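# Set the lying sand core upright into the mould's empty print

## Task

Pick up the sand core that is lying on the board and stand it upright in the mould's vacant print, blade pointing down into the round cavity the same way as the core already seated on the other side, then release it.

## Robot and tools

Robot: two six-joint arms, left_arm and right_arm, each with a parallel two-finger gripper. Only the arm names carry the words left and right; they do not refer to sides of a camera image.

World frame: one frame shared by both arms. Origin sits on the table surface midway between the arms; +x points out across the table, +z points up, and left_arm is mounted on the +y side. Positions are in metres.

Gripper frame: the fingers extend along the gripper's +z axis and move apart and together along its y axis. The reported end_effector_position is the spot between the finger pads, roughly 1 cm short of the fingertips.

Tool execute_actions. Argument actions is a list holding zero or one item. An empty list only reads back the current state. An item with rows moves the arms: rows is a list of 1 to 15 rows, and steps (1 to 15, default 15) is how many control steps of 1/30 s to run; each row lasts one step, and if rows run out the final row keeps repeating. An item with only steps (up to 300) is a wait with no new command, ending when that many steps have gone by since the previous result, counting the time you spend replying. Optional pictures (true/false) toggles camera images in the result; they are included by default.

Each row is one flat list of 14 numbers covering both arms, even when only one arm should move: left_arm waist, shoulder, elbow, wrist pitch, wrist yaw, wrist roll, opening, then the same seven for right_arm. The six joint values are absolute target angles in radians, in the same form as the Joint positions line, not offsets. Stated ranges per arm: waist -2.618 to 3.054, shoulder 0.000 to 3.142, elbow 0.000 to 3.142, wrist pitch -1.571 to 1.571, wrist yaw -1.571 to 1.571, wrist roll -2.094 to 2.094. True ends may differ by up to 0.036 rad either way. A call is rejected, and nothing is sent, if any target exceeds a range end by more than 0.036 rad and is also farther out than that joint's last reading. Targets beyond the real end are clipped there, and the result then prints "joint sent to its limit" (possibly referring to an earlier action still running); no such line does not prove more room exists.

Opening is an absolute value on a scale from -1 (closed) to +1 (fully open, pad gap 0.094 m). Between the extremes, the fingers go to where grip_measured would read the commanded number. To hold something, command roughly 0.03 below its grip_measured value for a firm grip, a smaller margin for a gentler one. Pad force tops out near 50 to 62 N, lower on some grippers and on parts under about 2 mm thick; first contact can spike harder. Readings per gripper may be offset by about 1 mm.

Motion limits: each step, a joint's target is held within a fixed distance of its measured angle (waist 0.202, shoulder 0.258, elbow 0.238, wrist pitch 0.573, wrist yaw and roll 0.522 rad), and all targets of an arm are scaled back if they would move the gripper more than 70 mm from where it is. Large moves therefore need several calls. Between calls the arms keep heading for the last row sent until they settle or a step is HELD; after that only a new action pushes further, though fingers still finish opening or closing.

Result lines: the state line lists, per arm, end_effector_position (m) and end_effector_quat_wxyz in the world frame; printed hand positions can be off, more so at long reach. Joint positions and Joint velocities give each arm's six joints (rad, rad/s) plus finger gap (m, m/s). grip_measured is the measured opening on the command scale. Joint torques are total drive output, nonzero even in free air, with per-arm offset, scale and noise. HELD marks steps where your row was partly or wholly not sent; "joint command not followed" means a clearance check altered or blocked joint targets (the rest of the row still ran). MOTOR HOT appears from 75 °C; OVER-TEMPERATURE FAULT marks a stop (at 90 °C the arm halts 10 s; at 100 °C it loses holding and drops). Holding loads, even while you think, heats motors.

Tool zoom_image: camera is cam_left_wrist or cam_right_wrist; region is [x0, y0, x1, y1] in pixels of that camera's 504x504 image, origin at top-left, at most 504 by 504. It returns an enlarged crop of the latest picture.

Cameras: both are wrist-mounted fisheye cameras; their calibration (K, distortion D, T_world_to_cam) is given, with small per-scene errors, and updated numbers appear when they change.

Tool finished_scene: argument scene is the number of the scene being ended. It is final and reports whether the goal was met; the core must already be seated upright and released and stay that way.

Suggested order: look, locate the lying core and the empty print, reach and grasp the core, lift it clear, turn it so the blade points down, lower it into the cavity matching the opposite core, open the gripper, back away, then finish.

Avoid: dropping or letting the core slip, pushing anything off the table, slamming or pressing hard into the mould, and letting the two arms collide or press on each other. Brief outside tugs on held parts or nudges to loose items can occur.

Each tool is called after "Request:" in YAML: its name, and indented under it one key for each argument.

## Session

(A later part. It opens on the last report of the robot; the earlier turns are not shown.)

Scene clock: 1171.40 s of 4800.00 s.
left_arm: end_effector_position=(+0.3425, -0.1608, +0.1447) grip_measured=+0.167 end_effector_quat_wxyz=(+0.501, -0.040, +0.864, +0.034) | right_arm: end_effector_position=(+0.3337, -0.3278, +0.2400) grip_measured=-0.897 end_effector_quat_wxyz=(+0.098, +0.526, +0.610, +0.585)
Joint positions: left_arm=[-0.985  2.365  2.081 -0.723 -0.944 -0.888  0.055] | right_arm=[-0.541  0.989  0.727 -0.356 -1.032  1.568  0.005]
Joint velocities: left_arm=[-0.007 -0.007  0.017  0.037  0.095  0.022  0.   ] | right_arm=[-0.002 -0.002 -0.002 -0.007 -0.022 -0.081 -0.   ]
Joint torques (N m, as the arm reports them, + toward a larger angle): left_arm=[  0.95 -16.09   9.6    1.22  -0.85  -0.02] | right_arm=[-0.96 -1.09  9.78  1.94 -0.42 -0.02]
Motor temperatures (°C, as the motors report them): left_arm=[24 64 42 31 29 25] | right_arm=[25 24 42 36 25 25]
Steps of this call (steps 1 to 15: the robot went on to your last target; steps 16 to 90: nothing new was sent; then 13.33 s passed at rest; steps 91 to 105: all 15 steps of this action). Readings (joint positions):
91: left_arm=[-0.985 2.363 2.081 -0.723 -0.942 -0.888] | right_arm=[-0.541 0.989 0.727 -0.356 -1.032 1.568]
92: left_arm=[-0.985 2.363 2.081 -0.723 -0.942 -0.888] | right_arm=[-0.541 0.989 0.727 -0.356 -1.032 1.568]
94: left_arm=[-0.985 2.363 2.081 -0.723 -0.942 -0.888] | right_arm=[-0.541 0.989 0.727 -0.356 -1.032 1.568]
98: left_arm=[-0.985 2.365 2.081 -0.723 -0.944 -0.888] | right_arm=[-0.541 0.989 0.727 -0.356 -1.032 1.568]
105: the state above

Request:
execute_actions:
  actions:
    - {"rows": [[-0.975,2.362,2.12,-0.708,-1.0,-0.89,0.13,  -0.55,1.04,0.76,-0.3,-1.06,1.57,-0.9],[-0.975,2.362,2.12,-0.708,-1.0,-0.89,0.13,  -0.55,1.09,0.78,-0.24,-1.08,1.57,-0.9],[-0.975,2.362,2.12,-0.708,-1.0,-0.89,0.13,  -0.55,1.15,0.8,-0.17,-1.1,1.57,-0.9],[-0.975,2.362,2.12,-0.708,-1.0,-0.89,0.13,  -0.55,1.22,0.83,-0.09,-1.13,1.57,-0.9],[-0.975,2.362,2.12,-0.708,-1.0,-0.89,0.13,  -0.54,1.29,0.86,0.0,-1.16,1.57,-0.9],[-0.975,2.362,2.12,-0.708,-1.0,-0.89,0.13,  -0.52,1.36,0.89,0.09,-1.19,1.57,-0.9],[-0.975,2.362,2.12,-0.708,-1.0,-0.89,0.13,  -0.5,1.43,0.93,0.18,-1.22,1.57,-0.9],[-0.975,2.362,2.12,-0.708,-1.0,-0.89,0.13,  -0.47,1.5,0.96,0.27,-1.26,1.57,-0.9],[-0.975,2.362,2.12,-0.708,-1.0,-0.89,0.13,  -0.44,1.57,1.0,0.36,-1.3,1.57,-0.9],[-0.975,2.362,2.12,-0.708,-1.0,-0.89,0.13,  -0.4,1.64,1.03,0.45,-1.34,1.57,-0.9],[-0.975,2.362,2.12,-0.708,-1.0,-0.89,0.13,  -0.36,1.71,1.07,0.54,-1.38,1.57,-0.9],[-0.975,2.362,2.12,-0.708,-1.0,-0.89,0.13,  -0.32,1.78,1.1,0.63,-1.42,1.57,-0.9],[-0.975,2.362,2.12,-0.708,-1.0,-0.89,0.13,  -0.28,1.85,1.13,0.71,-1.45,1.57,-0.9],[-0.975,2.362,2.12,-0.708,-1.0,-0.89,0.13,  -0.24,1.91,1.15,0.78,-1.48,1.57,-0.9],[-0.975,2.362,2.12,-0.708,-1.0,-0.89,0.13,  -0.22,1.95,1.16,0.82,-1.5,1.57,-0.9]], "steps": 15}
  pictures: false

Request:
execute_actions:
  actions:
    - {"steps": 25}

Scene clock: 1205.80 s of 4800.00 s.
left_arm: end_effector_position=(+0.3425, -0.1608, +0.1447) grip_measured=+0.167 end_effector_quat_wxyz=(+0.501, -0.040, +0.864, +0.034) | right_arm: end_effector_position=(+0.4826, -0.2641, +0.2318) grip_measured=-0.897 end_effector_quat_wxyz=(+0.070, +0.212, +0.691, +0.687)
Joint positions: left_arm=[-0.985  2.365  2.081 -0.723 -0.944 -0.888  0.055] | right_arm=[-0.293  1.851  1.123  0.526 -1.343  1.569  0.005]
Joint velocities: left_arm=[-0.027 -0.012 -0.027  0.007  0.022  0.022  0.   ] | right_arm=[ 1.126  1.663  0.632  2.161 -0.842 -0.051 -0.   ]
Joint torques (N m, as the arm reports them, + toward a larger angle): left_arm=[  0.96 -16.1    9.09   1.22  -0.86  -0.02] | right_arm=[ 0.59 -9.13  7.38  1.59 -0.36 -0.05]
Motor temperatures (°C, as the motors report them): left_arm=[24 63 42 31 29 25] | right_arm=[25 24 42 36 25 25]
Steps of this call (steps 1 to 15: the robot went on to your last target; steps 16 to 90: nothing new was sent; then 30.90 s passed at rest; steps 91 to 105: all 15 steps of this action). Readings (joint positions):
91: left_arm=[-0.985 2.365 2.081 -0.723 -0.944 -0.888] | right_arm=[-0.541 0.993 0.728 -0.351 -1.035 1.568]
92: left_arm=[-0.985 2.365 2.081 -0.723 -0.944 -0.888] | right_arm=[-0.541 1.008 0.734 -0.339 -1.042 1.568]
94: left_arm=[-0.985 2.365 2.081 -0.723 -0.944 -0.888] | right_arm=[-0.541 1.087 0.767 -0.279 -1.066 1.569]
98: left_arm=[-0.985 2.365 2.081 -0.723 -0.944 -0.888] | right_arm=[-0.522 1.362 0.890 -0.035 -1.140 1.569]
105: the state above

Scene clock: 1206.63 s of 4800.00 s.
left_arm: end_effector_position=(+0.3425, -0.1608, +0.1447) grip_measured=+0.167 end_effector_quat_wxyz=(+0.501, -0.040, +0.864, +0.034) | right_arm: end_effector_position=(+0.4670, -0.2235, +0.2197) grip_measured=-0.897 end_effector_quat_wxyz=(+0.056, +0.071, +0.704, +0.704)
Joint positions: left_arm=[-0.985  2.365  2.081 -0.723 -0.944 -0.888  0.055] | right_arm=[-0.212  1.97   1.14   0.809 -1.486  1.571  0.005]
Joint velocities: left_arm=[ 0.012 -0.002 -0.002  0.007 -0.051  0.022 -0.   ] | right_arm=[ 0.002 -0.027  0.007  0.051 -0.037 -0.051 -0.001]
Joint torques (N m, as the arm reports them, + toward a larger angle): left_arm=[  0.95 -16.1    9.08   1.21  -0.86  -0.02] | right_arm=[ -0.76 -11.04   9.28   1.83  -0.12  -0.06]
Motor temperatures (°C, as the motors report them): left_arm=[24 63 42 31 29 25] | right_arm=[25 25 42 36 25 25]
Steps of this call (steps 1 to 25: the robot went on to your last target). Readings (joint positions):
1: left_arm=[-0.985 2.365 2.081 -0.723 -0.944 -0.888] | right_arm=[-0.258 1.901 1.138 0.586 -1.368 1.569]
2: left_arm=[-0.985 2.365 2.081 -0.723 -0.944 -0.888] | right_arm=[-0.231 1.935 1.140 0.629 -1.389 1.569]
4: left_arm=[-0.985 2.365 2.081 -0.723 -0.944 -0.888] | right_arm=[-0.203 1.970 1.140 0.676 -1.425 1.570]
8: left_arm=[-0.985 2.365 2.081 -0.723 -0.944 -0.888] | right_arm=[-0.208 1.970 1.140 0.753 -1.462 1.571]
25: the state above
camera_calibration (this result's frames):
cam_left_wrist: T_world_to_cam=[[0.0637202, -0.997486, -0.031022, -0.181293], [-0.854475, -0.0384726, -0.518066, 0.386838], [0.51557, 0.0595189, -0.854778, 0.0710554], [0, 0, 0, 1]] pos_world=[0.305461, -0.170184, 0.25552]
cam_right_wrist: T_world_to_cam=[[0.022495, 0.0656824, -0.997587, 0.225257], [-0.879867, -0.47248, -0.0509492, 0.341193], [-0.474687, 0.87889, 0.0471634, 0.530168], [0, 0, 0, 1]] pos_world=[0.546801, -0.319548, 0.217092]

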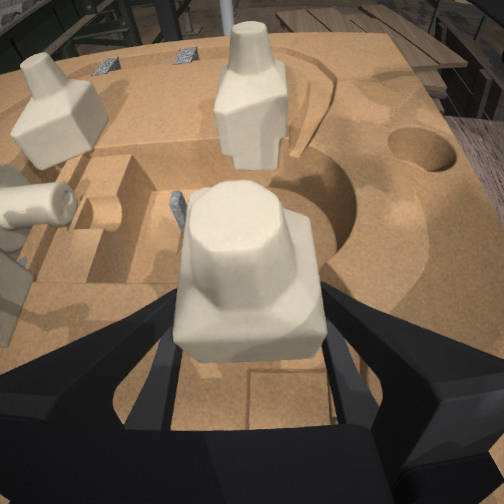

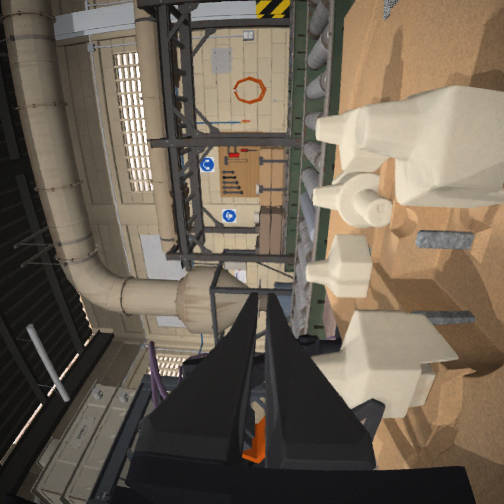

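Request:
zoom_image:
  camera: "cam_right_wrist"
  region: [370, 290, 500, 430]

Region (370, 290, 500, 430) of cam_right_wrist's 504x504 image, scaled by 3.600, with more detail than that image has; it fills the left 468 columns of this view, and the rest is white.

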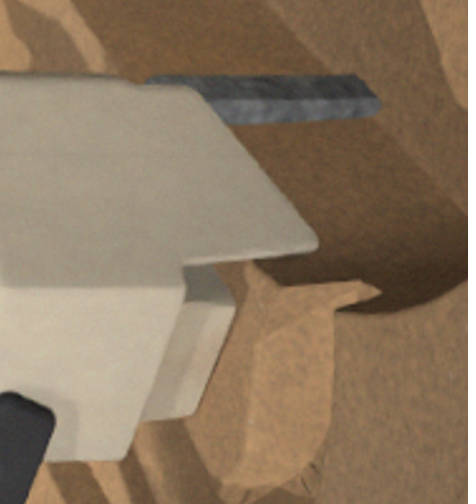

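Request:
execute_actions:
  actions:
    - {"rows": [[-0.98,2.366,2.11,-0.712,-0.99,-0.89,0.14,  -0.22,1.95,1.16,0.82,-1.5,1.57,-0.9],[-0.982,2.368,2.1,-0.716,-0.98,-0.89,0.15,  -0.22,1.95,1.16,0.82,-1.5,1.57,-0.9],[-0.984,2.37,2.095,-0.72,-0.97,-0.89,0.16,  -0.22,1.95,1.16,0.82,-1.5,1.57,-0.9],[-0.984,2.37,2.095,-0.72,-0.965,-0.89,0.165,  -0.22,1.95,1.16,0.82,-1.5,1.57,-0.9],[-0.984,2.37,2.095,-0.72,-0.965,-0.89,0.17,  -0.22,1.95,1.16,0.82,-1.5,1.57,-0.9],[-0.984,2.37,2.095,-0.72,-0.965,-0.89,0.18,  -0.22,1.95,1.16,0.82,-1.5,1.57,-0.9],[-0.984,2.37,2.095,-0.72,-0.965,-0.89,0.19,  -0.22,1.95,1.16,0.82,-1.5,1.57,-0.9],[-0.984,2.37,2.095,-0.72,-0.965,-0.89,0.2,  -0.22,1.95,1.16,0.82,-1.5,1.57,-0.9],[-0.984,2.37,2.095,-0.72,-0.965,-0.89,0.22,  -0.22,1.95,1.16,0.82,-1.5,1.57,-0.9],[-0.984,2.37,2.095,-0.72,-0.965,-0.89,0.24,  -0.22,1.95,1.16,0.82,-1.5,1.57,-0.9],[-0.984,2.37,2.095,-0.72,-0.965,-0.89,0.26,  -0.22,1.95,1.16,0.82,-1.5,1.57,-0.9]], "steps": 15}
  pictures: false

Request:
execute_actions:
  actions:
    - {"steps": 15}

Request:
zoom_image:
  camera: "cam_right_wrist"
  region: [330, 290, 500, 440]

Scene clock: 1251.83 s of 4800.00 s.
left_arm: end_effector_position=(+0.3426, -0.1605, +0.1449) grip_measured=+0.257 end_effector_quat_wxyz=(+0.502, -0.041, +0.863, +0.035) | right_arm: end_effector_position=(+0.4669, -0.2235, +0.2198) grip_measured=-0.897 end_effector_quat_wxyz=(+0.056, +0.070, +0.704, +0.704)
Joint positions: left_arm=[-0.985  2.365  2.081 -0.724 -0.947 -0.888  0.059] | right_arm=[-0.212  1.97   1.14   0.81  -1.487  1.571  0.005]
Joint velocities: left_arm=[-0.007  0.007 -0.002  0.007 -0.007 -0.051 -0.001] | right_arm=[-0.007 -0.007 -0.017  0.066  0.007  0.007  0.   ]
Joint torques (N m, as the arm reports them, + toward a larger angle): left_arm=[  0.14 -15.27   7.28   1.1   -0.52  -0.02] | right_arm=[ -0.77 -11.13   9.29   1.77  -0.1   -0.05]
Motor temperatures (°C, as the motors report them): left_arm=[24 64 42 30 29 25] | right_arm=[25 34 41 35 25 25]
Steps of this call (steps 1 to 30: the robot went on to your last target; steps 31 to 90: nothing new was sent; then 41.70 s passed at rest; steps 91 to 105: all 15 steps of this action). Readings (joint positions):
91: left_arm=[-0.985 2.365 2.081 -0.723 -0.944 -0.888] | right_arm=[-0.212 1.970 1.140 0.810 -1.487 1.571]
92: left_arm=[-0.985 2.365 2.081 -0.723 -0.944 -0.888] | right_arm=[-0.212 1.970 1.140 0.810 -1.487 1.571]
94: left_arm=[-0.985 2.365 2.081 -0.723 -0.942 -0.888] | right_arm=[-0.212 1.970 1.140 0.810 -1.487 1.571]
98: left_arm=[-0.985 2.365 2.081 -0.723 -0.942 -0.888] | right_arm=[-0.212 1.970 1.140 0.810 -1.487 1.571]
105: the state above

Scene clock: 1252.33 s of 4800.00 s.
left_arm: end_effector_position=(+0.3426, -0.1605, +0.1449) grip_measured=+0.257 end_effector_quat_wxyz=(+0.502, -0.041, +0.863, +0.035) | right_arm: end_effector_position=(+0.4669, -0.2235, +0.2198) grip_measured=-0.897 end_effector_quat_wxyz=(+0.056, +0.070, +0.704, +0.704)
Joint positions: left_arm=[-0.985  2.365  2.081 -0.724 -0.947 -0.888  0.059] | right_arm=[-0.212  1.97   1.14   0.81  -1.487  1.571  0.005]
Joint velocities: left_arm=[ 0.002 -0.007  0.002 -0.081  0.007  0.037  0.   ] | right_arm=[-0.007 -0.002 -0.002  0.022  0.022  0.037 -0.001]
Joint torques (N m, as the arm reports them, + toward a larger angle): left_arm=[  0.15 -15.28   7.26   1.1   -0.51  -0.02] | right_arm=[ -0.82 -11.1    9.26   1.84  -0.12  -0.04]
Motor temperatures (°C, as the motors report them): left_arm=[24 64 42 30 29 25] | right_arm=[25 34 41 35 25 25]
Steps of this call (steps 1 to 15: the robot went on to your last target). Readings (joint positions):
1: left_arm=[-0.985 2.365 2.081 -0.724 -0.947 -0.888] | right_arm=[-0.212 1.970 1.140 0.810 -1.487 1.571]
2: left_arm=[-0.985 2.365 2.081 -0.724 -0.947 -0.888] | right_arm=[-0.212 1.970 1.140 0.810 -1.487 1.571]
4: left_arm=[-0.985 2.365 2.081 -0.724 -0.947 -0.888] | right_arm=[-0.212 1.970 1.140 0.810 -1.487 1.571]
8: left_arm=[-0.985 2.365 2.081 -0.724 -0.947 -0.888] | right_arm=[-0.212 1.970 1.140 0.810 -1.487 1.571]
15: the state above
All arms were judged still, so your last target was given up. Only a new action makes them travel on or press farther. Fingers that are still opening or closing keep moving.
camera_calibration (this result's frames):
cam_left_wrist: T_world_to_cam=[[0.0651767, -0.997366, -0.0318254, -0.181339], [-0.853603, -0.0392067, -0.519447, 0.386848], [0.516831, 0.0610221, -0.85391, 0.0708755], [0, 0, 0, 1]] pos_world=[0.305403, -0.17002, 0.255697]
cam_right_wrist: T_world_to_cam=[[0.0232041, 0.0656434, -0.997573, 0.224983], [-0.879468, -0.473154, -0.0515919, 0.340895], [-0.475393, 0.878531, 0.0467522, 0.530421], [0, 0, 0, 1]] pos_world=[0.546744, -0.319463, 0.217226]

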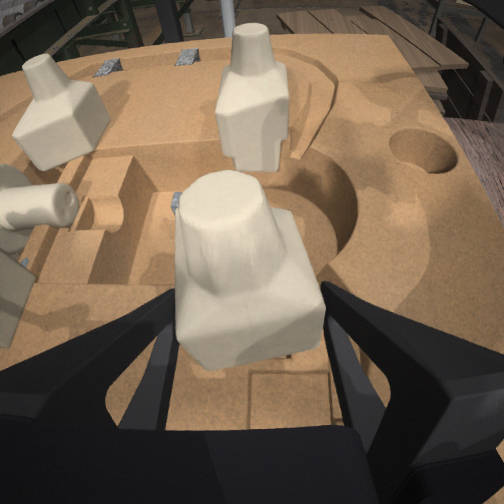

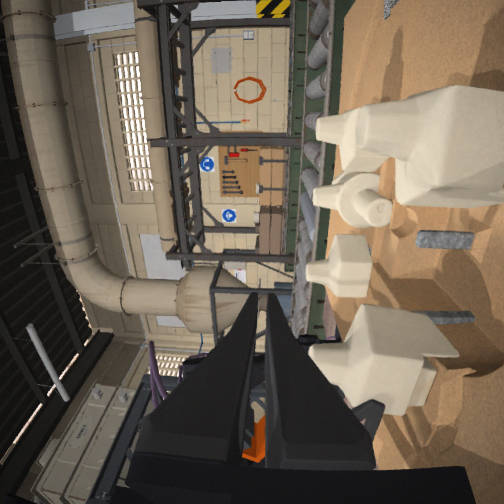

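Region (330, 290, 500, 440) of cam_right_wrist's 504x504 image, scaled by 2.965, with more detail than that image has; it fills the top 445 rows of this view, and the rest is white.

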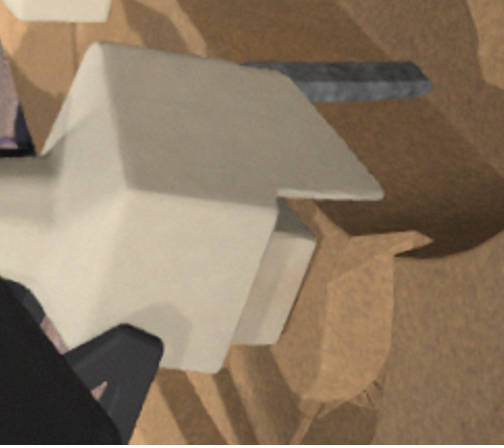

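Request:
execute_actions:
  actions:
    - {"rows": [[-0.984,2.37,2.09,-0.72,-0.965,-0.89,0.3,  -0.22,1.96,1.16,0.82,-1.5,1.57,-0.9],[-0.984,2.37,2.085,-0.715,-0.965,-0.89,0.34,  -0.22,1.96,1.16,0.82,-1.5,1.57,-0.9],[-0.982,2.372,2.08,-0.71,-0.965,-0.89,0.38,  -0.22,1.96,1.16,0.82,-1.5,1.57,-0.9],[-0.98,2.374,2.075,-0.705,-0.965,-0.89,0.42,  -0.22,1.96,1.16,0.82,-1.5,1.57,-0.9],[-0.978,2.376,2.07,-0.7,-0.965,-0.89,0.45,  -0.22,1.96,1.16,0.82,-1.5,1.57,-0.9],[-0.976,2.378,2.066,-0.695,-0.965,-0.89,0.45,  -0.22,1.96,1.16,0.82,-1.5,1.57,-0.9],[-0.974,2.38,2.062,-0.69,-0.965,-0.89,0.45,  -0.22,1.96,1.16,0.82,-1.5,1.57,-0.9],[-0.972,2.382,2.058,-0.684,-0.965,-0.89,0.45,  -0.22,1.96,1.16,0.82,-1.5,1.57,-0.9],[-0.97,2.384,2.053,-0.678,-0.965,-0.89,0.45,  -0.22,1.96,1.16,0.82,-1.5,1.57,-0.9],[-0.968,2.386,2.048,-0.672,-0.965,-0.89,0.45,  -0.22,1.96,1.16,0.82,-1.5,1.57,-0.9],[-0.966,2.387,2.044,-0.666,-0.965,-0.89,0.45,  -0.22,1.96,1.16,0.82,-1.5,1.57,-0.9],[-0.965,2.388,2.04,-0.66,-0.965,-0.89,0.45,  -0.22,1.96,1.16,0.82,-1.5,1.57,-0.9]], "steps": 15}
  pictures: false

Request:
execute_actions:
  actions:
    - {"steps": 12}

Scene clock: 1286.10 s of 4800.00 s.
left_arm: end_effector_position=(+0.3480, -0.1583, +0.1330) grip_measured=+0.447 end_effector_quat_wxyz=(+0.504, -0.046, +0.862, +0.038) | right_arm: end_effector_position=(+0.4669, -0.2235, +0.2198) grip_measured=-0.897 end_effector_quat_wxyz=(+0.056, +0.070, +0.704, +0.704)
Joint positions: left_arm=[-0.976  2.38   2.056 -0.681 -0.953 -0.888  0.068] | right_arm=[-0.212  1.97   1.14   0.81  -1.487  1.571  0.005]
Joint velocities: left_arm=[ 0.027  0.09  -0.046  0.168 -0.051  0.037  0.001] | right_arm=[ 0.002 -0.002 -0.017  0.007 -0.051  0.007 -0.001]
Joint torques (N m, as the arm reports them, + toward a larger angle): left_arm=[  0.69 -15.65   5.35   1.2   -0.46  -0.02] | right_arm=[ -0.8  -10.32   9.2    1.82  -0.13  -0.06]
Motor temperatures (°C, as the motors report them): left_arm=[24 64 40 30 29 25] | right_arm=[25 35 41 35 25 25]
Steps of this call (steps 1 to 90: nothing new was sent; then 30.27 s passed at rest; steps 91 to 105: all 15 steps of this action). Readings (joint positions):
91: left_arm=[-0.985 2.365 2.081 -0.724 -0.947 -0.888] | right_arm=[-0.212 1.970 1.140 0.810 -1.487 1.571]
92: left_arm=[-0.985 2.365 2.081 -0.724 -0.947 -0.888] | right_arm=[-0.212 1.970 1.140 0.810 -1.487 1.571]
94: left_arm=[-0.985 2.365 2.081 -0.723 -0.949 -0.888] | right_arm=[-0.212 1.970 1.140 0.810 -1.487 1.571]
98: left_arm=[-0.985 2.369 2.081 -0.712 -0.950 -0.888] | right_arm=[-0.212 1.970 1.140 0.810 -1.487 1.571]
105: the state above

Scene clock: 1286.50 s of 4800.00 s.
left_arm: end_effector_position=(+0.3496, -0.1578, +0.1290) grip_measured=+0.447 end_effector_quat_wxyz=(+0.504, -0.047, +0.862, +0.039) | right_arm: end_effector_position=(+0.4669, -0.2235, +0.2198) grip_measured=-0.897 end_effector_quat_wxyz=(+0.056, +0.070, +0.704, +0.704)
Joint positions: left_arm=[-0.973  2.387  2.052 -0.671 -0.953 -0.888  0.068] | right_arm=[-0.212  1.97   1.14   0.81  -1.487  1.571  0.005]
Joint velocities: left_arm=[ 0.007 -0.012 -0.002  0.022  0.081  0.037  0.001] | right_arm=[ 0.017  0.007 -0.002  0.007  0.037 -0.007  0.   ]
Joint torques (N m, as the arm reports them, + toward a larger angle): left_arm=[  0.84 -15.81   5.34   1.15  -0.46  -0.02] | right_arm=[ -0.75 -10.25   9.3    1.82  -0.09  -0.04]
Motor temperatures (°C, as the motors report them): left_arm=[24 64 40 30 29 25] | right_arm=[25 35 41 35 25 25]
Steps of this call (steps 1 to 12: the robot went on to your last target). Readings (joint positions):
1: left_arm=[-0.975 2.383 2.054 -0.680 -0.953 -0.888] | right_arm=[-0.212 1.970 1.140 0.810 -1.487 1.571]
2: left_arm=[-0.974 2.385 2.053 -0.679 -0.953 -0.888] | right_arm=[-0.212 1.970 1.140 0.810 -1.487 1.571]
4: left_arm=[-0.973 2.387 2.052 -0.677 -0.953 -0.888] | right_arm=[-0.212 1.970 1.140 0.810 -1.487 1.571]
8: left_arm=[-0.973 2.387 2.052 -0.673 -0.953 -0.888] | right_arm=[-0.212 1.970 1.140 0.810 -1.487 1.571]
12: the state above
camera_calibration (this result's frames):
cam_left_wrist: T_world_to_cam=[[0.0809778, -0.996181, -0.032643, -0.184894], [-0.849989, -0.0519159, -0.524235, 0.382039], [0.520539, 0.0701976, -0.850947, 0.0532803], [0, 0, 0, 1]] pos_world=[0.311967, -0.168095, 0.239582]
cam_right_wrist: T_world_to_cam=[[0.0235829, 0.0656074, -0.997567, 0.224829], [-0.879448, -0.473156, -0.0519087, 0.340958], [-0.47541, 0.878532, 0.0465399, 0.530475], [0, 0, 0, 1]] pos_world=[0.546746, -0.319463, 0.217293]

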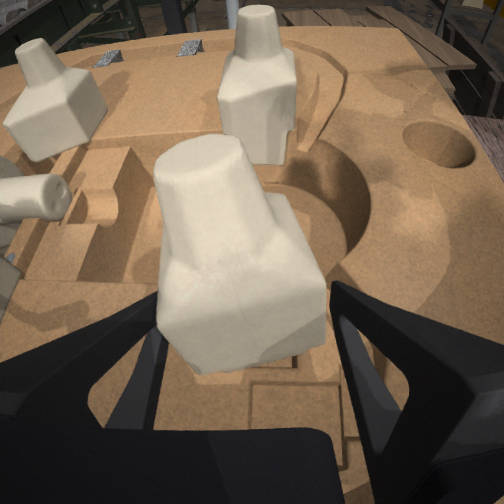

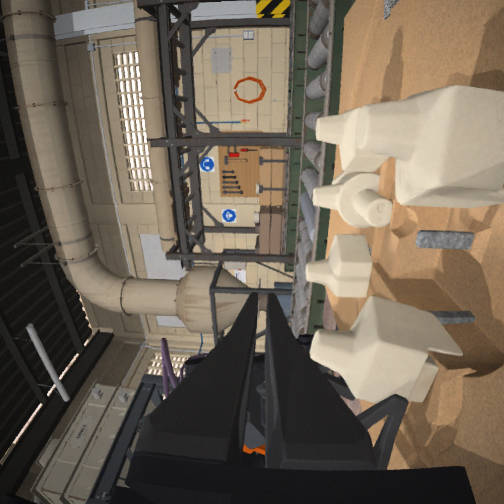

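Request:
execute_actions:
  actions:
    - {"rows": [[-0.965,2.388,2.045,-0.67,-0.965,-0.89,0.44,  -0.22,1.96,1.16,0.82,-1.5,1.57,-0.9],[-0.965,2.388,2.045,-0.68,-0.965,-0.89,0.43,  -0.22,1.96,1.16,0.82,-1.5,1.57,-0.9],[-0.965,2.388,2.045,-0.69,-0.965,-0.89,0.42,  -0.22,1.96,1.16,0.82,-1.5,1.57,-0.9],[-0.965,2.388,2.045,-0.697,-0.965,-0.89,0.41,  -0.22,1.96,1.16,0.82,-1.5,1.57,-0.9],[-0.965,2.388,2.045,-0.697,-0.965,-0.89,0.4,  -0.22,1.96,1.16,0.82,-1.5,1.57,-0.9],[-0.965,2.388,2.045,-0.697,-0.965,-0.89,0.39,  -0.22,1.96,1.16,0.82,-1.5,1.57,-0.9],[-0.965,2.388,2.045,-0.697,-0.965,-0.89,0.38,  -0.22,1.96,1.16,0.82,-1.5,1.57,-0.9],[-0.965,2.388,2.045,-0.697,-0.965,-0.89,0.37,  -0.22,1.96,1.16,0.82,-1.5,1.57,-0.9],[-0.965,2.388,2.045,-0.697,-0.965,-0.89,0.36,  -0.22,1.96,1.16,0.82,-1.5,1.57,-0.9],[-0.965,2.388,2.045,-0.697,-0.965,-0.89,0.35,  -0.22,1.96,1.16,0.82,-1.5,1.57,-0.9],[-0.965,2.388,2.045,-0.697,-0.965,-0.89,0.34,  -0.22,1.96,1.16,0.82,-1.5,1.57,-0.9],[-0.965,2.388,2.045,-0.697,-0.965,-0.89,0.33,  -0.22,1.96,1.16,0.82,-1.5,1.57,-0.9],[-0.965,2.388,2.045,-0.697,-0.965,-0.89,0.32,  -0.22,1.96,1.16,0.82,-1.5,1.57,-0.9],[-0.965,2.388,2.045,-0.697,-0.965,-0.89,0.31,  -0.22,1.96,1.16,0.82,-1.5,1.57,-0.9],[-0.965,2.388,2.045,-0.697,-0.965,-0.89,0.3,  -0.22,1.96,1.16,0.82,-1.5,1.57,-0.9]], "steps": 15}
  pictures: false

Request:
execute_actions:
  actions:
    - {"rows": [[-0.965,2.388,2.045,-0.697,-0.965,-0.89,0.29,  -0.22,1.96,1.16,0.82,-1.5,1.57,-0.9],[-0.965,2.388,2.045,-0.697,-0.965,-0.89,0.28,  -0.22,1.96,1.16,0.82,-1.5,1.57,-0.9],[-0.965,2.388,2.045,-0.697,-0.965,-0.89,0.27,  -0.22,1.96,1.16,0.82,-1.5,1.57,-0.9],[-0.965,2.388,2.045,-0.697,-0.965,-0.89,0.26,  -0.22,1.96,1.16,0.82,-1.5,1.57,-0.9],[-0.965,2.388,2.045,-0.697,-0.965,-0.89,0.25,  -0.22,1.96,1.16,0.82,-1.5,1.57,-0.9],[-0.965,2.388,2.045,-0.697,-0.965,-0.89,0.24,  -0.22,1.96,1.16,0.82,-1.5,1.57,-0.9],[-0.965,2.388,2.045,-0.697,-0.965,-0.89,0.23,  -0.22,1.96,1.16,0.82,-1.5,1.57,-0.9],[-0.965,2.388,2.045,-0.697,-0.965,-0.89,0.22,  -0.22,1.96,1.16,0.82,-1.5,1.57,-0.9],[-0.965,2.388,2.045,-0.697,-0.965,-0.89,0.21,  -0.22,1.96,1.16,0.82,-1.5,1.57,-0.9],[-0.965,2.388,2.045,-0.697,-0.965,-0.89,0.2,  -0.22,1.96,1.16,0.82,-1.5,1.57,-0.9]], "steps": 15}

Scene clock: 1316.60 s of 4800.00 s.
left_arm: end_effector_position=(+0.3493, -0.1572, +0.1286) grip_measured=+0.308 end_effector_quat_wxyz=(+0.503, -0.046, +0.862, +0.041) | right_arm: end_effector_position=(+0.4669, -0.2235, +0.2198) grip_measured=-0.897 end_effector_quat_wxyz=(+0.056, +0.070, +0.704, +0.704)
Joint positions: left_arm=[-0.973  2.387  2.052 -0.676 -0.953 -0.888  0.061] | right_arm=[-0.212  1.97   1.14   0.81  -1.487  1.571  0.005]
Joint velocities: left_arm=[ 0.002  0.007 -0.012 -0.037  0.007 -0.007 -0.009] | right_arm=[-0.007  0.012 -0.022 -0.007 -0.037 -0.022  0.001]
Joint torques (N m, as the arm reports them, + toward a larger angle): left_arm=[  0.74 -15.84   5.72   0.85  -0.46  -0.02] | right_arm=[ -0.83 -10.39   9.29   1.81  -0.12  -0.05]
Motor temperatures (°C, as the motors report them): left_arm=[24 65 38 30 28 25] | right_arm=[25 35 42 35 25 25]
Steps of this call (steps 1 to 30: the robot went on to your last target; steps 31 to 90: nothing new was sent; then 26.60 s passed at rest; steps 91 to 105: all 15 steps of this action). Readings (joint positions):
91: left_arm=[-0.973 2.387 2.052 -0.670 -0.953 -0.888] | right_arm=[-0.212 1.970 1.140 0.810 -1.487 1.571]
92: left_arm=[-0.973 2.387 2.052 -0.670 -0.953 -0.888] | right_arm=[-0.212 1.970 1.140 0.810 -1.487 1.571]
94: left_arm=[-0.973 2.387 2.052 -0.671 -0.953 -0.888] | right_arm=[-0.212 1.970 1.140 0.810 -1.487 1.571]
98: left_arm=[-0.973 2.387 2.052 -0.674 -0.953 -0.888] | right_arm=[-0.212 1.970 1.140 0.810 -1.487 1.571]
105: the state above

Scene clock: 1317.10 s of 4800.00 s.
left_arm: end_effector_position=(+0.3493, -0.1572, +0.1285) grip_measured=+0.245 end_effector_quat_wxyz=(+0.503, -0.046, +0.862, +0.041) | right_arm: end_effector_position=(+0.4669, -0.2235, +0.2198) grip_measured=-0.897 end_effector_quat_wxyz=(+0.056, +0.070, +0.704, +0.704)
Joint positions: left_arm=[-0.973  2.387  2.052 -0.676 -0.953 -0.888  0.058] | right_arm=[-0.212  1.97   1.14   0.81  -1.487  1.571  0.005]
Joint velocities: left_arm=[ 0.002 -0.012 -0.007  0.007  0.066  0.051 -0.001] | right_arm=[ 0.007 -0.007  0.007 -0.022 -0.066  0.081 -0.001]
Joint torques (N m, as the arm reports them, + toward a larger angle): left_arm=[  0.77 -15.75   5.73   0.85  -0.45  -0.02] | right_arm=[ -0.77 -10.52   9.22   1.8   -0.11  -0.04]
Motor temperatures (°C, as the motors report them): left_arm=[24 65 38 30 28 25] | right_arm=[25 35 42 35 25 25]
Steps of this call (steps 1 to 15: all 15 steps of this action). Readings (joint positions):
1: left_arm=[-0.973 2.387 2.052 -0.676 -0.953 -0.888] | right_arm=[-0.212 1.970 1.140 0.810 -1.487 1.571]
2: left_arm=[-0.973 2.387 2.052 -0.676 -0.953 -0.888] | right_arm=[-0.212 1.970 1.140 0.810 -1.487 1.571]
4: left_arm=[-0.973 2.387 2.052 -0.676 -0.953 -0.888] | right_arm=[-0.212 1.970 1.140 0.810 -1.487 1.571]
8: left_arm=[-0.973 2.387 2.052 -0.676 -0.953 -0.888] | right_arm=[-0.212 1.970 1.140 0.810 -1.487 1.571]
15: the state above
camera_calibration (this result's frames):
cam_left_wrist: T_world_to_cam=[[0.0806833, -0.996051, -0.0370506, -0.183597], [-0.851381, -0.0495399, -0.522203, 0.382092], [0.518306, 0.0736772, -0.852016, 0.0544642], [0, 0, 0, 1]] pos_world=[0.31189, -0.167956, 0.239132]
cam_right_wrist: T_world_to_cam=[[0.0235829, 0.0656074, -0.997567, 0.224829], [-0.879448, -0.473156, -0.0519087, 0.340958], [-0.47541, 0.878532, 0.0465399, 0.530475], [0, 0, 0, 1]] pos_world=[0.546746, -0.319463, 0.217293]

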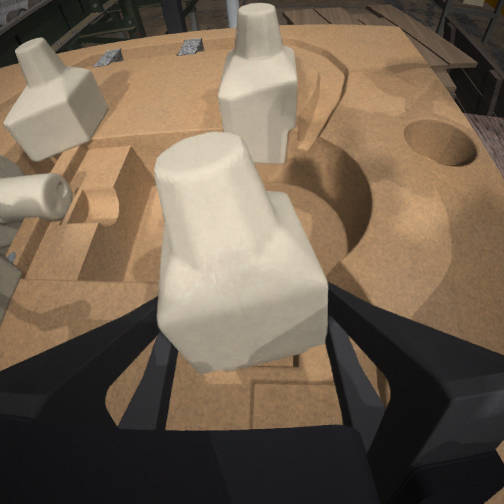

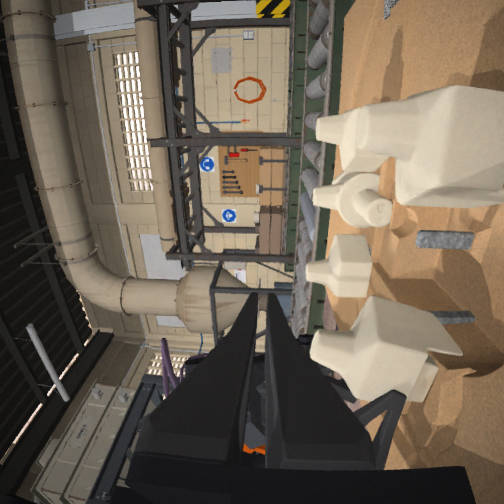

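Request:
execute_actions:
  actions: []

Scene clock: 1343.50 s of 4800.00 s.
left_arm: end_effector_position=(+0.3493, -0.1572, +0.1285) grip_measured=+0.245 end_effector_quat_wxyz=(+0.503, -0.046, +0.862, +0.041) | right_arm: end_effector_position=(+0.4669, -0.2235, +0.2198) grip_measured=-0.897 end_effector_quat_wxyz=(+0.056, +0.070, +0.704, +0.704)
Joint positions: left_arm=[-0.973  2.387  2.052 -0.676 -0.953 -0.888  0.058] | right_arm=[-0.212  1.97   1.14   0.81  -1.487  1.571  0.005]
Joint velocities: left_arm=[-0.007  0.022 -0.007  0.037  0.022  0.095 -0.002] | right_arm=[-0.002 -0.007  0.012 -0.125  0.022 -0.037 -0.001]
Joint torques (N m, as the arm reports them, + toward a larger angle): left_arm=[  0.76 -15.76   5.73   0.85  -0.46  -0.01] | right_arm=[ -0.76 -10.39   9.21   1.81  -0.12  -0.02]
Motor temperatures (°C, as the motors report them): left_arm=[24 66 38 29 28 25] | right_arm=[25 36 42 35 25 25]
Steps of this call (steps 1 to 15: the robot went on to your last target; steps 16 to 90: nothing new was sent; then 23.40 s passed at rest). Readings (joint positions):
1: left_arm=[-0.973 2.387 2.052 -0.676 -0.953 -0.888] | right_arm=[-0.212 1.970 1.140 0.810 -1.487 1.571]
2: left_arm=[-0.973 2.387 2.052 -0.676 -0.953 -0.888] | right_arm=[-0.212 1.970 1.140 0.810 -1.487 1.571]
4: left_arm=[-0.973 2.387 2.052 -0.676 -0.953 -0.888] | right_arm=[-0.212 1.970 1.140 0.810 -1.487 1.571]
8: left_arm=[-0.973 2.387 2.052 -0.676 -0.953 -0.888] | right_arm=[-0.212 1.970 1.140 0.810 -1.487 1.571]
90: the state above
All arms were judged still, so your last target was given up. Only a new action makes them travel on or press farther. Fingers that are still opening or closing keep moving.
camera_calibration (this result's frames):
cam_left_wrist: T_world_to_cam=[[0.0806833, -0.996051, -0.0370506, -0.183597], [-0.851381, -0.0495399, -0.522203, 0.382092], [0.518306, 0.0736772, -0.852016, 0.0544642], [0, 0, 0, 1]] pos_world=[0.31189, -0.167956, 0.239132]
cam_right_wrist: T_world_to_cam=[[0.0235829, 0.0656074, -0.997567, 0.224829], [-0.879448, -0.473156, -0.0519087, 0.340958], [-0.47541, 0.878532, 0.0465399, 0.530475], [0, 0, 0, 1]] pos_world=[0.546746, -0.319463, 0.217293]

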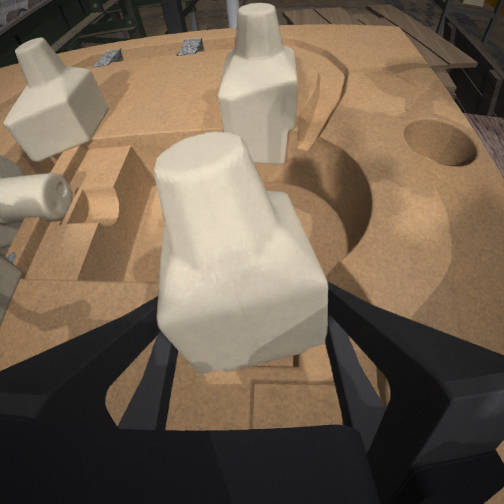

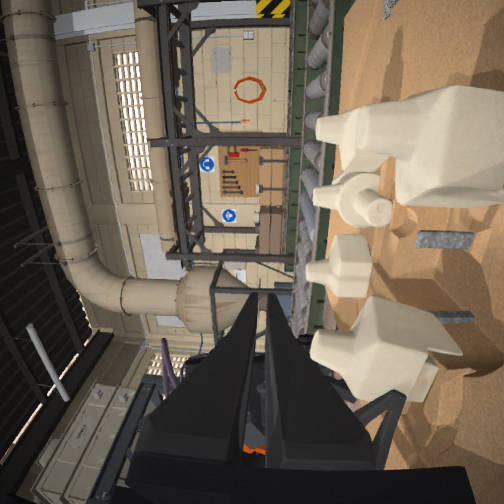

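Request:
execute_actions:
  actions:
    - {"rows":[[-0.965,2.388,2.045,-0.697,-0.965,-0.89,0.40,-0.22,1.96,1.16,0.82,-1.5,1.57,-0.9]],"steps":12}
  pictures: false

Request:
execute_actions:
  actions:
    - {"rows":[[-0.964,2.382,2.036,-0.69,-0.965,-0.89,0.40,-0.22,1.96,1.16,0.82,-1.5,1.57,-0.9],[-0.963,2.376,2.027,-0.685,-0.965,-0.89,0.40,-0.22,1.96,1.16,0.82,-1.5,1.57,-0.9],[-0.962,2.370,2.018,-0.68,-0.965,-0.89,0.40,-0.22,1.96,1.16,0.82,-1.5,1.57,-0.9],[-0.961,2.364,2.009,-0.675,-0.965,-0.89,0.40,-0.22,1.96,1.16,0.82,-1.5,1.57,-0.9],[-0.960,2.358,2.000,-0.67,-0.965,-0.89,0.40,-0.22,1.96,1.16,0.82,-1.5,1.57,-0.9],[-0.959,2.352,1.991,-0.665,-0.965,-0.89,0.40,-0.22,1.96,1.16,0.82,-1.5,1.57,-0.9]],"steps":15}

Scene clock: 1373.07 s of 4800.00 s.
left_arm: end_effector_position=(+0.3492, -0.1571, +0.1285) grip_measured=+0.397 end_effector_quat_wxyz=(+0.503, -0.046, +0.862, +0.041) | right_arm: end_effector_position=(+0.4669, -0.2235, +0.2198) grip_measured=-0.897 end_effector_quat_wxyz=(+0.056, +0.070, +0.704, +0.704)
Joint positions: left_arm=[-0.973  2.387  2.052 -0.677 -0.953 -0.888  0.066] | right_arm=[-0.212  1.97   1.14   0.81  -1.487  1.571  0.005]
Joint velocities: left_arm=[-0.012 -0.012 -0.002 -0.007 -0.051 -0.022 -0.   ] | right_arm=[-0.007  0.017  0.012 -0.022  0.051  0.022 -0.001]
Joint torques (N m, as the arm reports them, + toward a larger angle): left_arm=[  0.78 -15.76   5.78   0.86  -0.46  -0.02] | right_arm=[ -0.76 -10.29   9.26   1.82  -0.1    0.  ]
Motor temperatures (°C, as the motors report them): left_arm=[24 66 37 28 28 25] | right_arm=[25 37 42 34 25 25]
Steps of this call (steps 1 to 90: nothing new was sent; then 26.17 s passed at rest; steps 91 to 102: all 12 steps of this action). Readings (joint positions):
91: left_arm=[-0.973 2.387 2.052 -0.676 -0.953 -0.888] | right_arm=[-0.212 1.970 1.140 0.810 -1.487 1.571]
92: left_arm=[-0.973 2.387 2.052 -0.677 -0.953 -0.888] | right_arm=[-0.212 1.970 1.140 0.810 -1.487 1.571]
94: left_arm=[-0.973 2.387 2.052 -0.677 -0.953 -0.888] | right_arm=[-0.212 1.970 1.140 0.810 -1.487 1.571]
98: left_arm=[-0.973 2.387 2.052 -0.677 -0.953 -0.888] | right_arm=[-0.212 1.970 1.140 0.810 -1.487 1.571]
102: the state above

Scene clock: 1373.57 s of 4800.00 s.
left_arm: end_effector_position=(+0.3472, -0.1535, +0.1209) grip_measured=+0.397 end_effector_quat_wxyz=(+0.501, -0.043, +0.863, +0.045) | right_arm: end_effector_position=(+0.4669, -0.2235, +0.2198) grip_measured=-0.897 end_effector_quat_wxyz=(+0.056, +0.070, +0.704, +0.704)
Joint positions: left_arm=[-0.973  2.378  2.01  -0.655 -0.953 -0.888  0.066] | right_arm=[-0.212  1.97   1.14   0.81  -1.487  1.571  0.005]
Joint velocities: left_arm=[-0.007  0.002  0.002 -0.037  0.007 -0.037  0.   ] | right_arm=[-0.002 -0.002 -0.017  0.037 -0.051  0.007  0.   ]
Joint torques (N m, as the arm reports them, + toward a larger angle): left_arm=[  1.31 -18.36   4.8    0.93  -0.47   0.  ] | right_arm=[ -0.64 -10.29   9.44   1.81  -0.1   -0.07]
Motor temperatures (°C, as the motors report them): left_arm=[24 67 37 28 28 25] | right_arm=[25 37 42 34 25 25]
Steps of this call (steps 1 to 15: all 15 steps of this action). Readings (joint positions):
1: left_arm=[-0.973 2.387 2.052 -0.677 -0.953 -0.888] | right_arm=[-0.212 1.970 1.140 0.810 -1.487 1.571]
2: left_arm=[-0.973 2.387 2.052 -0.677 -0.953 -0.888] | right_arm=[-0.212 1.970 1.140 0.810 -1.487 1.571]
4: left_arm=[-0.973 2.386 2.043 -0.675 -0.953 -0.888] | right_arm=[-0.212 1.970 1.140 0.810 -1.487 1.571]
8: left_arm=[-0.973 2.379 2.015 -0.660 -0.953 -0.888] | right_arm=[-0.212 1.970 1.140 0.810 -1.487 1.571]
15: the state above
camera_calibration (this result's frames):
cam_left_wrist: T_world_to_cam=[[0.0806349, -0.99561, -0.0475355, -0.178629], [-0.85427, -0.0444594, -0.517924, 0.37784], [0.513537, 0.0823709, -0.854105, 0.0519862], [0, 0, 0, 1]] pos_world=[0.310484, -0.165328, 0.231603]
cam_right_wrist: T_world_to_cam=[[0.0235829, 0.0656074, -0.997567, 0.224829], [-0.879448, -0.473156, -0.0519087, 0.340958], [-0.47541, 0.878532, 0.0465399, 0.530475], [0, 0, 0, 1]] pos_world=[0.546746, -0.319463, 0.217293]

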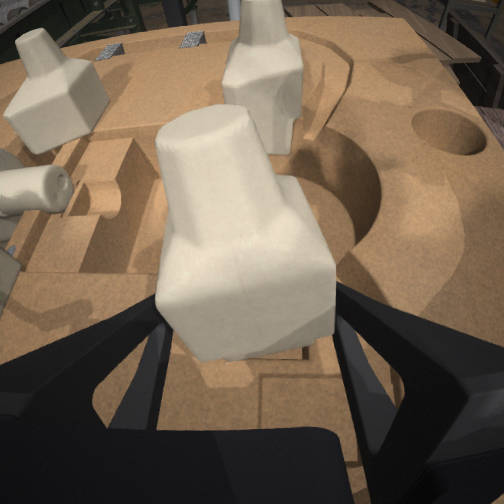

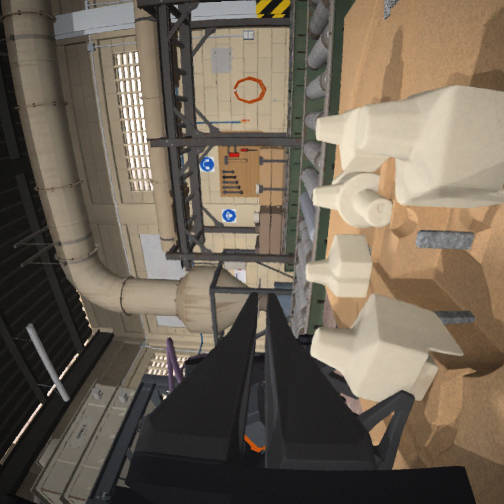

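Request:
zoom_image:
  camera: "cam_right_wrist"
  region: [300, 270, 504, 470]

Request:
zoom_image:
  camera: "cam_left_wrist"
  region: [140, 260, 380, 430]

Region (300, 270, 504, 470) of cam_right_wrist's 504x504 image, scaled by 2.471, with more detail than that image has; it fills the top 494 rows of this view, and the rest is white.

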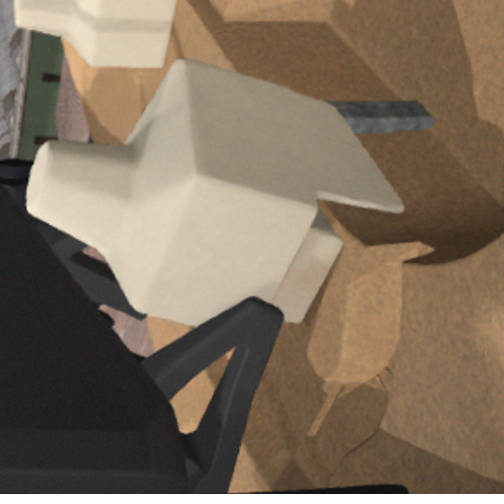

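Region (140, 260, 380, 430) of cam_left_wrist's 504x504 image, scaled by 2.100, with more detail than that image has; it fills the top 357 rows of this view, and the rest is white.

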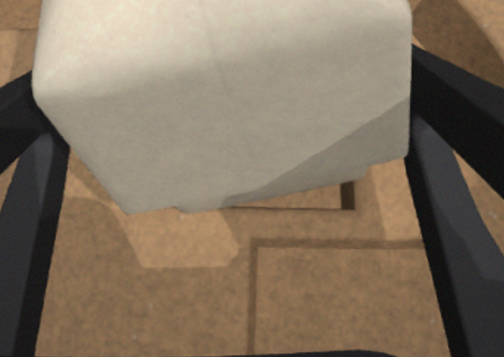

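Request:
execute_actions:
  actions:
    - {"rows":[[-0.957,2.349,1.988,-0.668,-0.965,-0.89,0.40,-0.22,1.96,1.16,0.82,-1.5,1.57,-0.9],[-0.955,2.346,1.985,-0.671,-0.965,-0.89,0.40,-0.22,1.96,1.16,0.82,-1.5,1.57,-0.9],[-0.953,2.343,1.982,-0.674,-0.965,-0.89,0.40,-0.22,1.96,1.16,0.82,-1.5,1.57,-0.9],[-0.951,2.340,1.979,-0.677,-0.965,-0.89,0.40,-0.22,1.96,1.16,0.82,-1.5,1.57,-0.9],[-0.949,2.337,1.976,-0.68,-0.965,-0.89,0.40,-0.22,1.96,1.16,0.82,-1.5,1.57,-0.9]],"steps":15}

Scene clock: 1403.00 s of 4800.00 s.
left_arm: end_effector_position=(+0.3473, -0.1519, +0.1210) grip_measured=+0.397 end_effector_quat_wxyz=(+0.496, -0.044, +0.866, +0.041) | right_arm: end_effector_position=(+0.4669, -0.2235, +0.2198) grip_measured=-0.897 end_effector_quat_wxyz=(+0.056, +0.070, +0.704, +0.704)
Joint positions: left_arm=[-0.968  2.366  1.996 -0.652 -0.936 -0.888  0.066] | right_arm=[-0.212  1.97   1.14   0.81  -1.487  1.571  0.005]
Joint velocities: left_arm=[ 0.007 -0.002 -0.007  0.022  0.007  0.051 -0.   ] | right_arm=[ 0.007 -0.002  0.002 -0.051 -0.007 -0.007  0.   ]
Joint torques (N m, as the arm reports them, + toward a larger angle): left_arm=[  1.78 -18.67   4.7    0.76  -0.62  -0.02] | right_arm=[ -0.72 -10.26   9.29   1.82  -0.09  -0.07]
Motor temperatures (°C, as the motors report them): left_arm=[24 72 36 28 28 25] | right_arm=[25 37 42 34 25 25]
Steps of this call (steps 1 to 15: the robot went on to your last target; steps 16 to 90: nothing new was sent; then 25.93 s passed at rest; steps 91 to 105: all 15 steps of this action). Readings (joint positions):
91: left_arm=[-0.973 2.378 2.010 -0.655 -0.953 -0.888] | right_arm=[-0.212 1.970 1.140 0.810 -1.487 1.571]
92: left_arm=[-0.973 2.378 2.010 -0.655 -0.953 -0.888] | right_arm=[-0.212 1.970 1.140 0.810 -1.487 1.571]
94: left_arm=[-0.972 2.374 2.005 -0.655 -0.951 -0.888] | right_arm=[-0.212 1.970 1.140 0.810 -1.487 1.571]
98: left_arm=[-0.969 2.366 1.997 -0.652 -0.939 -0.888] | right_arm=[-0.212 1.970 1.140 0.810 -1.487 1.571]
105: the state above
camera_calibration (this result's frames):
cam_left_wrist: T_world_to_cam=[[0.0761824, -0.996301, -0.0397612, -0.176535], [-0.860198, -0.0455045, -0.507926, 0.378707], [0.504238, 0.0728975, -0.860483, 0.0544935], [0, 0, 0, 1]] pos_world=[0.311734, -0.162622, 0.232226]
cam_right_wrist: T_world_to_cam=[[0.0235829, 0.0656074, -0.997567, 0.224829], [-0.879448, -0.473156, -0.0519087, 0.340958], [-0.47541, 0.878532, 0.0465399, 0.530475], [0, 0, 0, 1]] pos_world=[0.546746, -0.319463, 0.217293]

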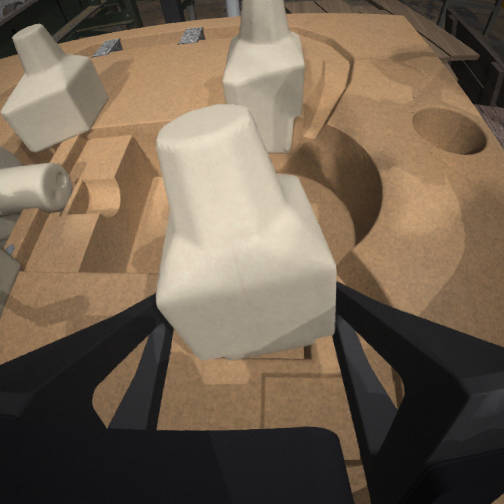

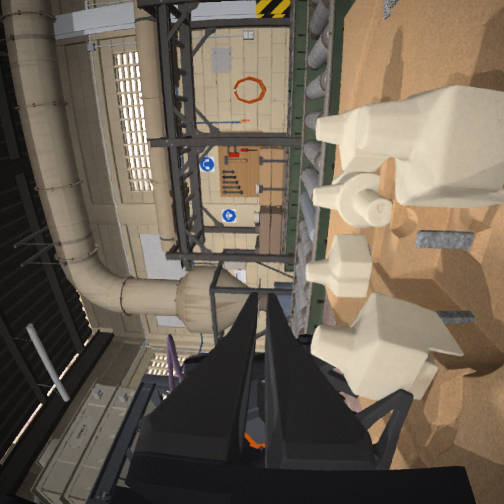

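Request:
execute_actions:
  actions:
    - {"rows":[[-0.947,2.345,1.976,-0.69,-0.98,-0.89,0.40,-0.22,1.96,1.16,0.82,-1.5,1.57,-0.9],[-0.945,2.35,1.976,-0.70,-0.995,-0.89,0.40,-0.22,1.96,1.16,0.82,-1.5,1.57,-0.9],[-0.943,2.352,1.976,-0.71,-1.01,-0.89,0.40,-0.22,1.96,1.16,0.82,-1.5,1.57,-0.9],[-0.941,2.352,1.976,-0.72,-1.025,-0.89,0.40,-0.22,1.96,1.16,0.82,-1.5,1.57,-0.9],[-0.94,2.352,1.976,-0.72,-1.04,-0.89,0.40,-0.22,1.96,1.16,0.82,-1.5,1.57,-0.9]],"steps":15}

Scene clock: 1419.70 s of 4800.00 s.
left_arm: end_effector_position=(+0.3484, -0.1493, +0.1235) grip_measured=+0.398 end_effector_quat_wxyz=(+0.502, -0.046, +0.862, +0.047) | right_arm: end_effector_position=(+0.4669, -0.2235, +0.2198) grip_measured=-0.897 end_effector_quat_wxyz=(+0.056, +0.070, +0.704, +0.704)
Joint positions: left_arm=[-0.968  2.366  1.996 -0.652 -0.957 -0.888  0.066] | right_arm=[-0.212  1.97   1.14   0.81  -1.487  1.571  0.005]
Joint velocities: left_arm=[-0.007 -0.002  0.007 -0.022 -0.007 -0.037 -0.001] | right_arm=[ 0.002 -0.012 -0.002 -0.081 -0.022 -0.037 -0.   ]
Joint torques (N m, as the arm reports them, + toward a larger angle): left_arm=[  2.61 -17.15   4.71   0.38  -1.12  -0.02] | right_arm=[ -0.75 -10.31   9.28   1.81  -0.07  -0.02]
Motor temperatures (°C, as the motors report them): left_arm=[24 73 36 28 28 25] | right_arm=[25 38 42 34 25 25]
Steps of this call (steps 1 to 15: the robot went on to your last target; steps 16 to 90: nothing new was sent; then 13.20 s passed at rest; steps 91 to 105: all 15 steps of this action). Readings (joint positions):
91: left_arm=[-0.968 2.366 1.996 -0.652 -0.937 -0.888] | right_arm=[-0.212 1.970 1.140 0.810 -1.487 1.571]
92: left_arm=[-0.968 2.366 1.996 -0.652 -0.938 -0.888] | right_arm=[-0.212 1.970 1.140 0.810 -1.487 1.571]
94: left_arm=[-0.968 2.366 1.996 -0.652 -0.943 -0.888] | right_arm=[-0.212 1.970 1.140 0.810 -1.487 1.571]
98: left_arm=[-0.968 2.366 1.996 -0.652 -0.955 -0.888] | right_arm=[-0.212 1.970 1.140 0.810 -1.487 1.571]
105: the state above
camera_calibration (this result's frames):
cam_left_wrist: T_world_to_cam=[[0.0877646, -0.994998, -0.0477052, -0.17685], [-0.851778, -0.0501285, -0.521499, 0.379104], [0.516499, 0.0864034, -0.851917, 0.0526056], [0, 0, 0, 1]] pos_world=[0.311263, -0.161507, 0.234081]
cam_right_wrist: T_world_to_cam=[[0.0235829, 0.0656074, -0.997567, 0.224829], [-0.879448, -0.473156, -0.0519087, 0.340958], [-0.47541, 0.878532, 0.0465399, 0.530475], [0, 0, 0, 1]] pos_world=[0.546746, -0.319463, 0.217293]

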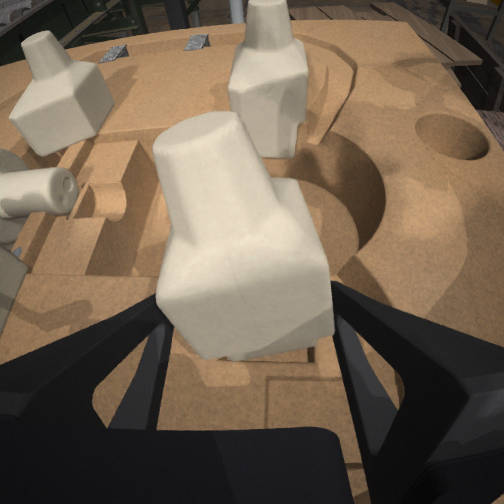

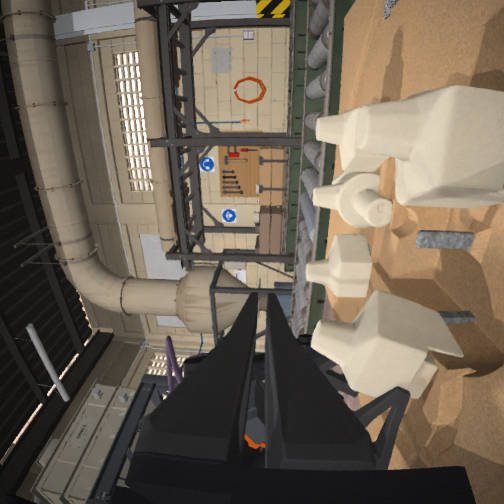

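Request:
execute_actions:
  actions:
    - {"rows":[[-0.95,2.36,1.985,-0.69,-1.0,-0.89,0.44,-0.22,1.96,1.16,0.82,-1.5,1.57,-0.9],[-0.96,2.365,1.99,-0.67,-0.97,-0.89,0.48,-0.22,1.96,1.16,0.82,-1.5,1.57,-0.9],[-0.965,2.368,1.99,-0.665,-0.965,-0.89,0.52,-0.22,1.96,1.16,0.82,-1.5,1.57,-0.9],[-0.965,2.368,1.99,-0.665,-0.965,-0.89,0.56,-0.22,1.96,1.16,0.82,-1.5,1.57,-0.9],[-0.965,2.368,1.99,-0.665,-0.965,-0.89,0.6,-0.22,1.96,1.16,0.82,-1.5,1.57,-0.9]],"steps":15}

Request:
zoom_image:
  camera: "cam_left_wrist"
  region: [140, 260, 380, 430]

Scene clock: 1430.93 s of 4800.00 s.
left_arm: end_effector_position=(+0.3486, -0.1492, +0.1234) grip_measured=+0.597 end_effector_quat_wxyz=(+0.502, -0.046, +0.863, +0.047) | right_arm: end_effector_position=(+0.4669, -0.2235, +0.2198) grip_measured=-0.897 end_effector_quat_wxyz=(+0.056, +0.070, +0.704, +0.704)
Joint positions: left_arm=[-0.968  2.366  1.996 -0.652 -0.956 -0.888  0.075] | right_arm=[-0.212  1.97   1.14   0.81  -1.487  1.571  0.005]
Joint velocities: left_arm=[-0.012 -0.007 -0.007 -0.066 -0.022 -0.051  0.   ] | right_arm=[-0.012 -0.012  0.007 -0.007 -0.051 -0.066  0.001]
Joint torques (N m, as the arm reports them, + toward a larger angle): left_arm=[  0.36 -15.46   5.73   0.92  -0.44  -0.01] | right_arm=[ -0.71 -10.23   9.35   1.82  -0.09  -0.04]
Motor temperatures (°C, as the motors report them): left_arm=[24 73 36 27 29 25] | right_arm=[25 38 42 34 25 25]
Steps of this call (steps 1 to 15: the robot went on to your last target; steps 16 to 90: nothing new was sent; then 7.73 s passed at rest; steps 91 to 105: all 15 steps of this action). Readings (joint positions):
91: left_arm=[-0.968 2.366 1.996 -0.652 -0.956 -0.888] | right_arm=[-0.212 1.970 1.140 0.810 -1.487 1.571]
92: left_arm=[-0.968 2.366 1.996 -0.652 -0.956 -0.888] | right_arm=[-0.212 1.970 1.140 0.810 -1.487 1.571]
94: left_arm=[-0.968 2.366 1.996 -0.652 -0.956 -0.888] | right_arm=[-0.212 1.970 1.140 0.810 -1.487 1.571]
98: left_arm=[-0.968 2.366 1.996 -0.652 -0.956 -0.888] | right_arm=[-0.212 1.970 1.140 0.810 -1.487 1.571]
105: the state above
camera_calibration (this result's frames):
cam_left_wrist: T_world_to_cam=[[0.087677, -0.995031, -0.0471845, -0.176797], [-0.852375, -0.050425, -0.520494, 0.379249], [0.515528, 0.0858543, -0.852561, 0.0526496], [0, 0, 0, 1]] pos_world=[0.311621, -0.161315, 0.233942]
cam_right_wrist: T_world_to_cam=[[0.0235829, 0.0656074, -0.997567, 0.224829], [-0.879448, -0.473156, -0.0519087, 0.340958], [-0.47541, 0.878532, 0.0465399, 0.530475], [0, 0, 0, 1]] pos_world=[0.546746, -0.319463, 0.217293]

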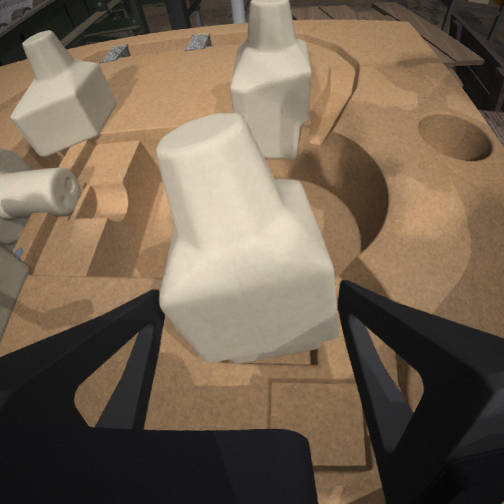

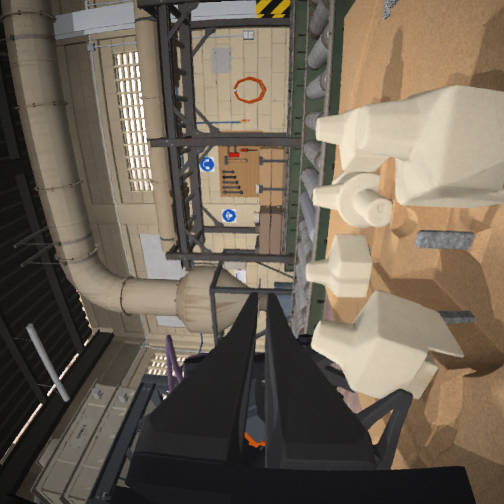

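Region (140, 260, 380, 430) of cam_left_wrist's 504x504 image, scaled by 2.100, with more detail than that image has; it fills the top 357 rows of this view, and the rest is white.

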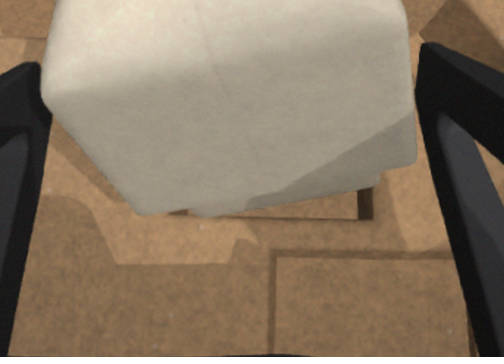

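Request:
execute_actions:
  actions:
    - {"rows":[[-0.96,2.368,1.98,-0.68,-0.975,-0.89,0.6,-0.22,1.96,1.16,0.82,-1.5,1.57,-0.9],[-0.955,2.368,1.972,-0.69,-0.98,-0.89,0.6,-0.22,1.96,1.16,0.82,-1.5,1.57,-0.9],[-0.95,2.368,1.964,-0.70,-0.985,-0.89,0.6,-0.22,1.96,1.16,0.82,-1.5,1.57,-0.9]],"steps":15}
  pictures: false

Scene clock: 1451.60 s of 4800.00 s.
left_arm: end_effector_position=(+0.3482, -0.1451, +0.1196) grip_measured=+0.597 end_effector_quat_wxyz=(+0.500, -0.044, +0.863, +0.056) | right_arm: end_effector_position=(+0.4669, -0.2235, +0.2198) grip_measured=-0.897 end_effector_quat_wxyz=(+0.056, +0.070, +0.704, +0.704)
Joint positions: left_arm=[-0.966  2.366  1.985 -0.66  -0.961 -0.889  0.075] | right_arm=[-0.212  1.97   1.14   0.81  -1.487  1.571  0.005]
Joint velocities: left_arm=[-0.007  0.007 -0.002  0.037 -0.081 -0.022 -0.   ] | right_arm=[ 0.002 -0.002  0.002 -0.037 -0.051  0.007  0.001]
Joint torques (N m, as the arm reports them, + toward a larger angle): left_arm=[  1.48 -15.49   4.6    0.64  -0.6   -0.02] | right_arm=[ -0.7  -10.29   9.3    1.82  -0.13  -0.07]
Motor temperatures (°C, as the motors report them): left_arm=[24 70 36 28 28 25] | right_arm=[25 38 42 34 25 25]
Steps of this call (steps 1 to 15: the robot went on to your last target; steps 16 to 90: nothing new was sent; then 17.17 s passed at rest; steps 91 to 105: all 15 steps of this action). Readings (joint positions):
91: left_arm=[-0.968 2.366 1.996 -0.653 -0.956 -0.888] | right_arm=[-0.212 1.970 1.140 0.810 -1.487 1.571]
92: left_arm=[-0.968 2.366 1.996 -0.655 -0.957 -0.888] | right_arm=[-0.212 1.970 1.140 0.810 -1.487 1.571]
94: left_arm=[-0.967 2.366 1.991 -0.660 -0.961 -0.888] | right_arm=[-0.212 1.970 1.140 0.810 -1.487 1.571]
98: left_arm=[-0.966 2.366 1.985 -0.660 -0.961 -0.889] | right_arm=[-0.212 1.970 1.140 0.810 -1.487 1.571]
105: the state above


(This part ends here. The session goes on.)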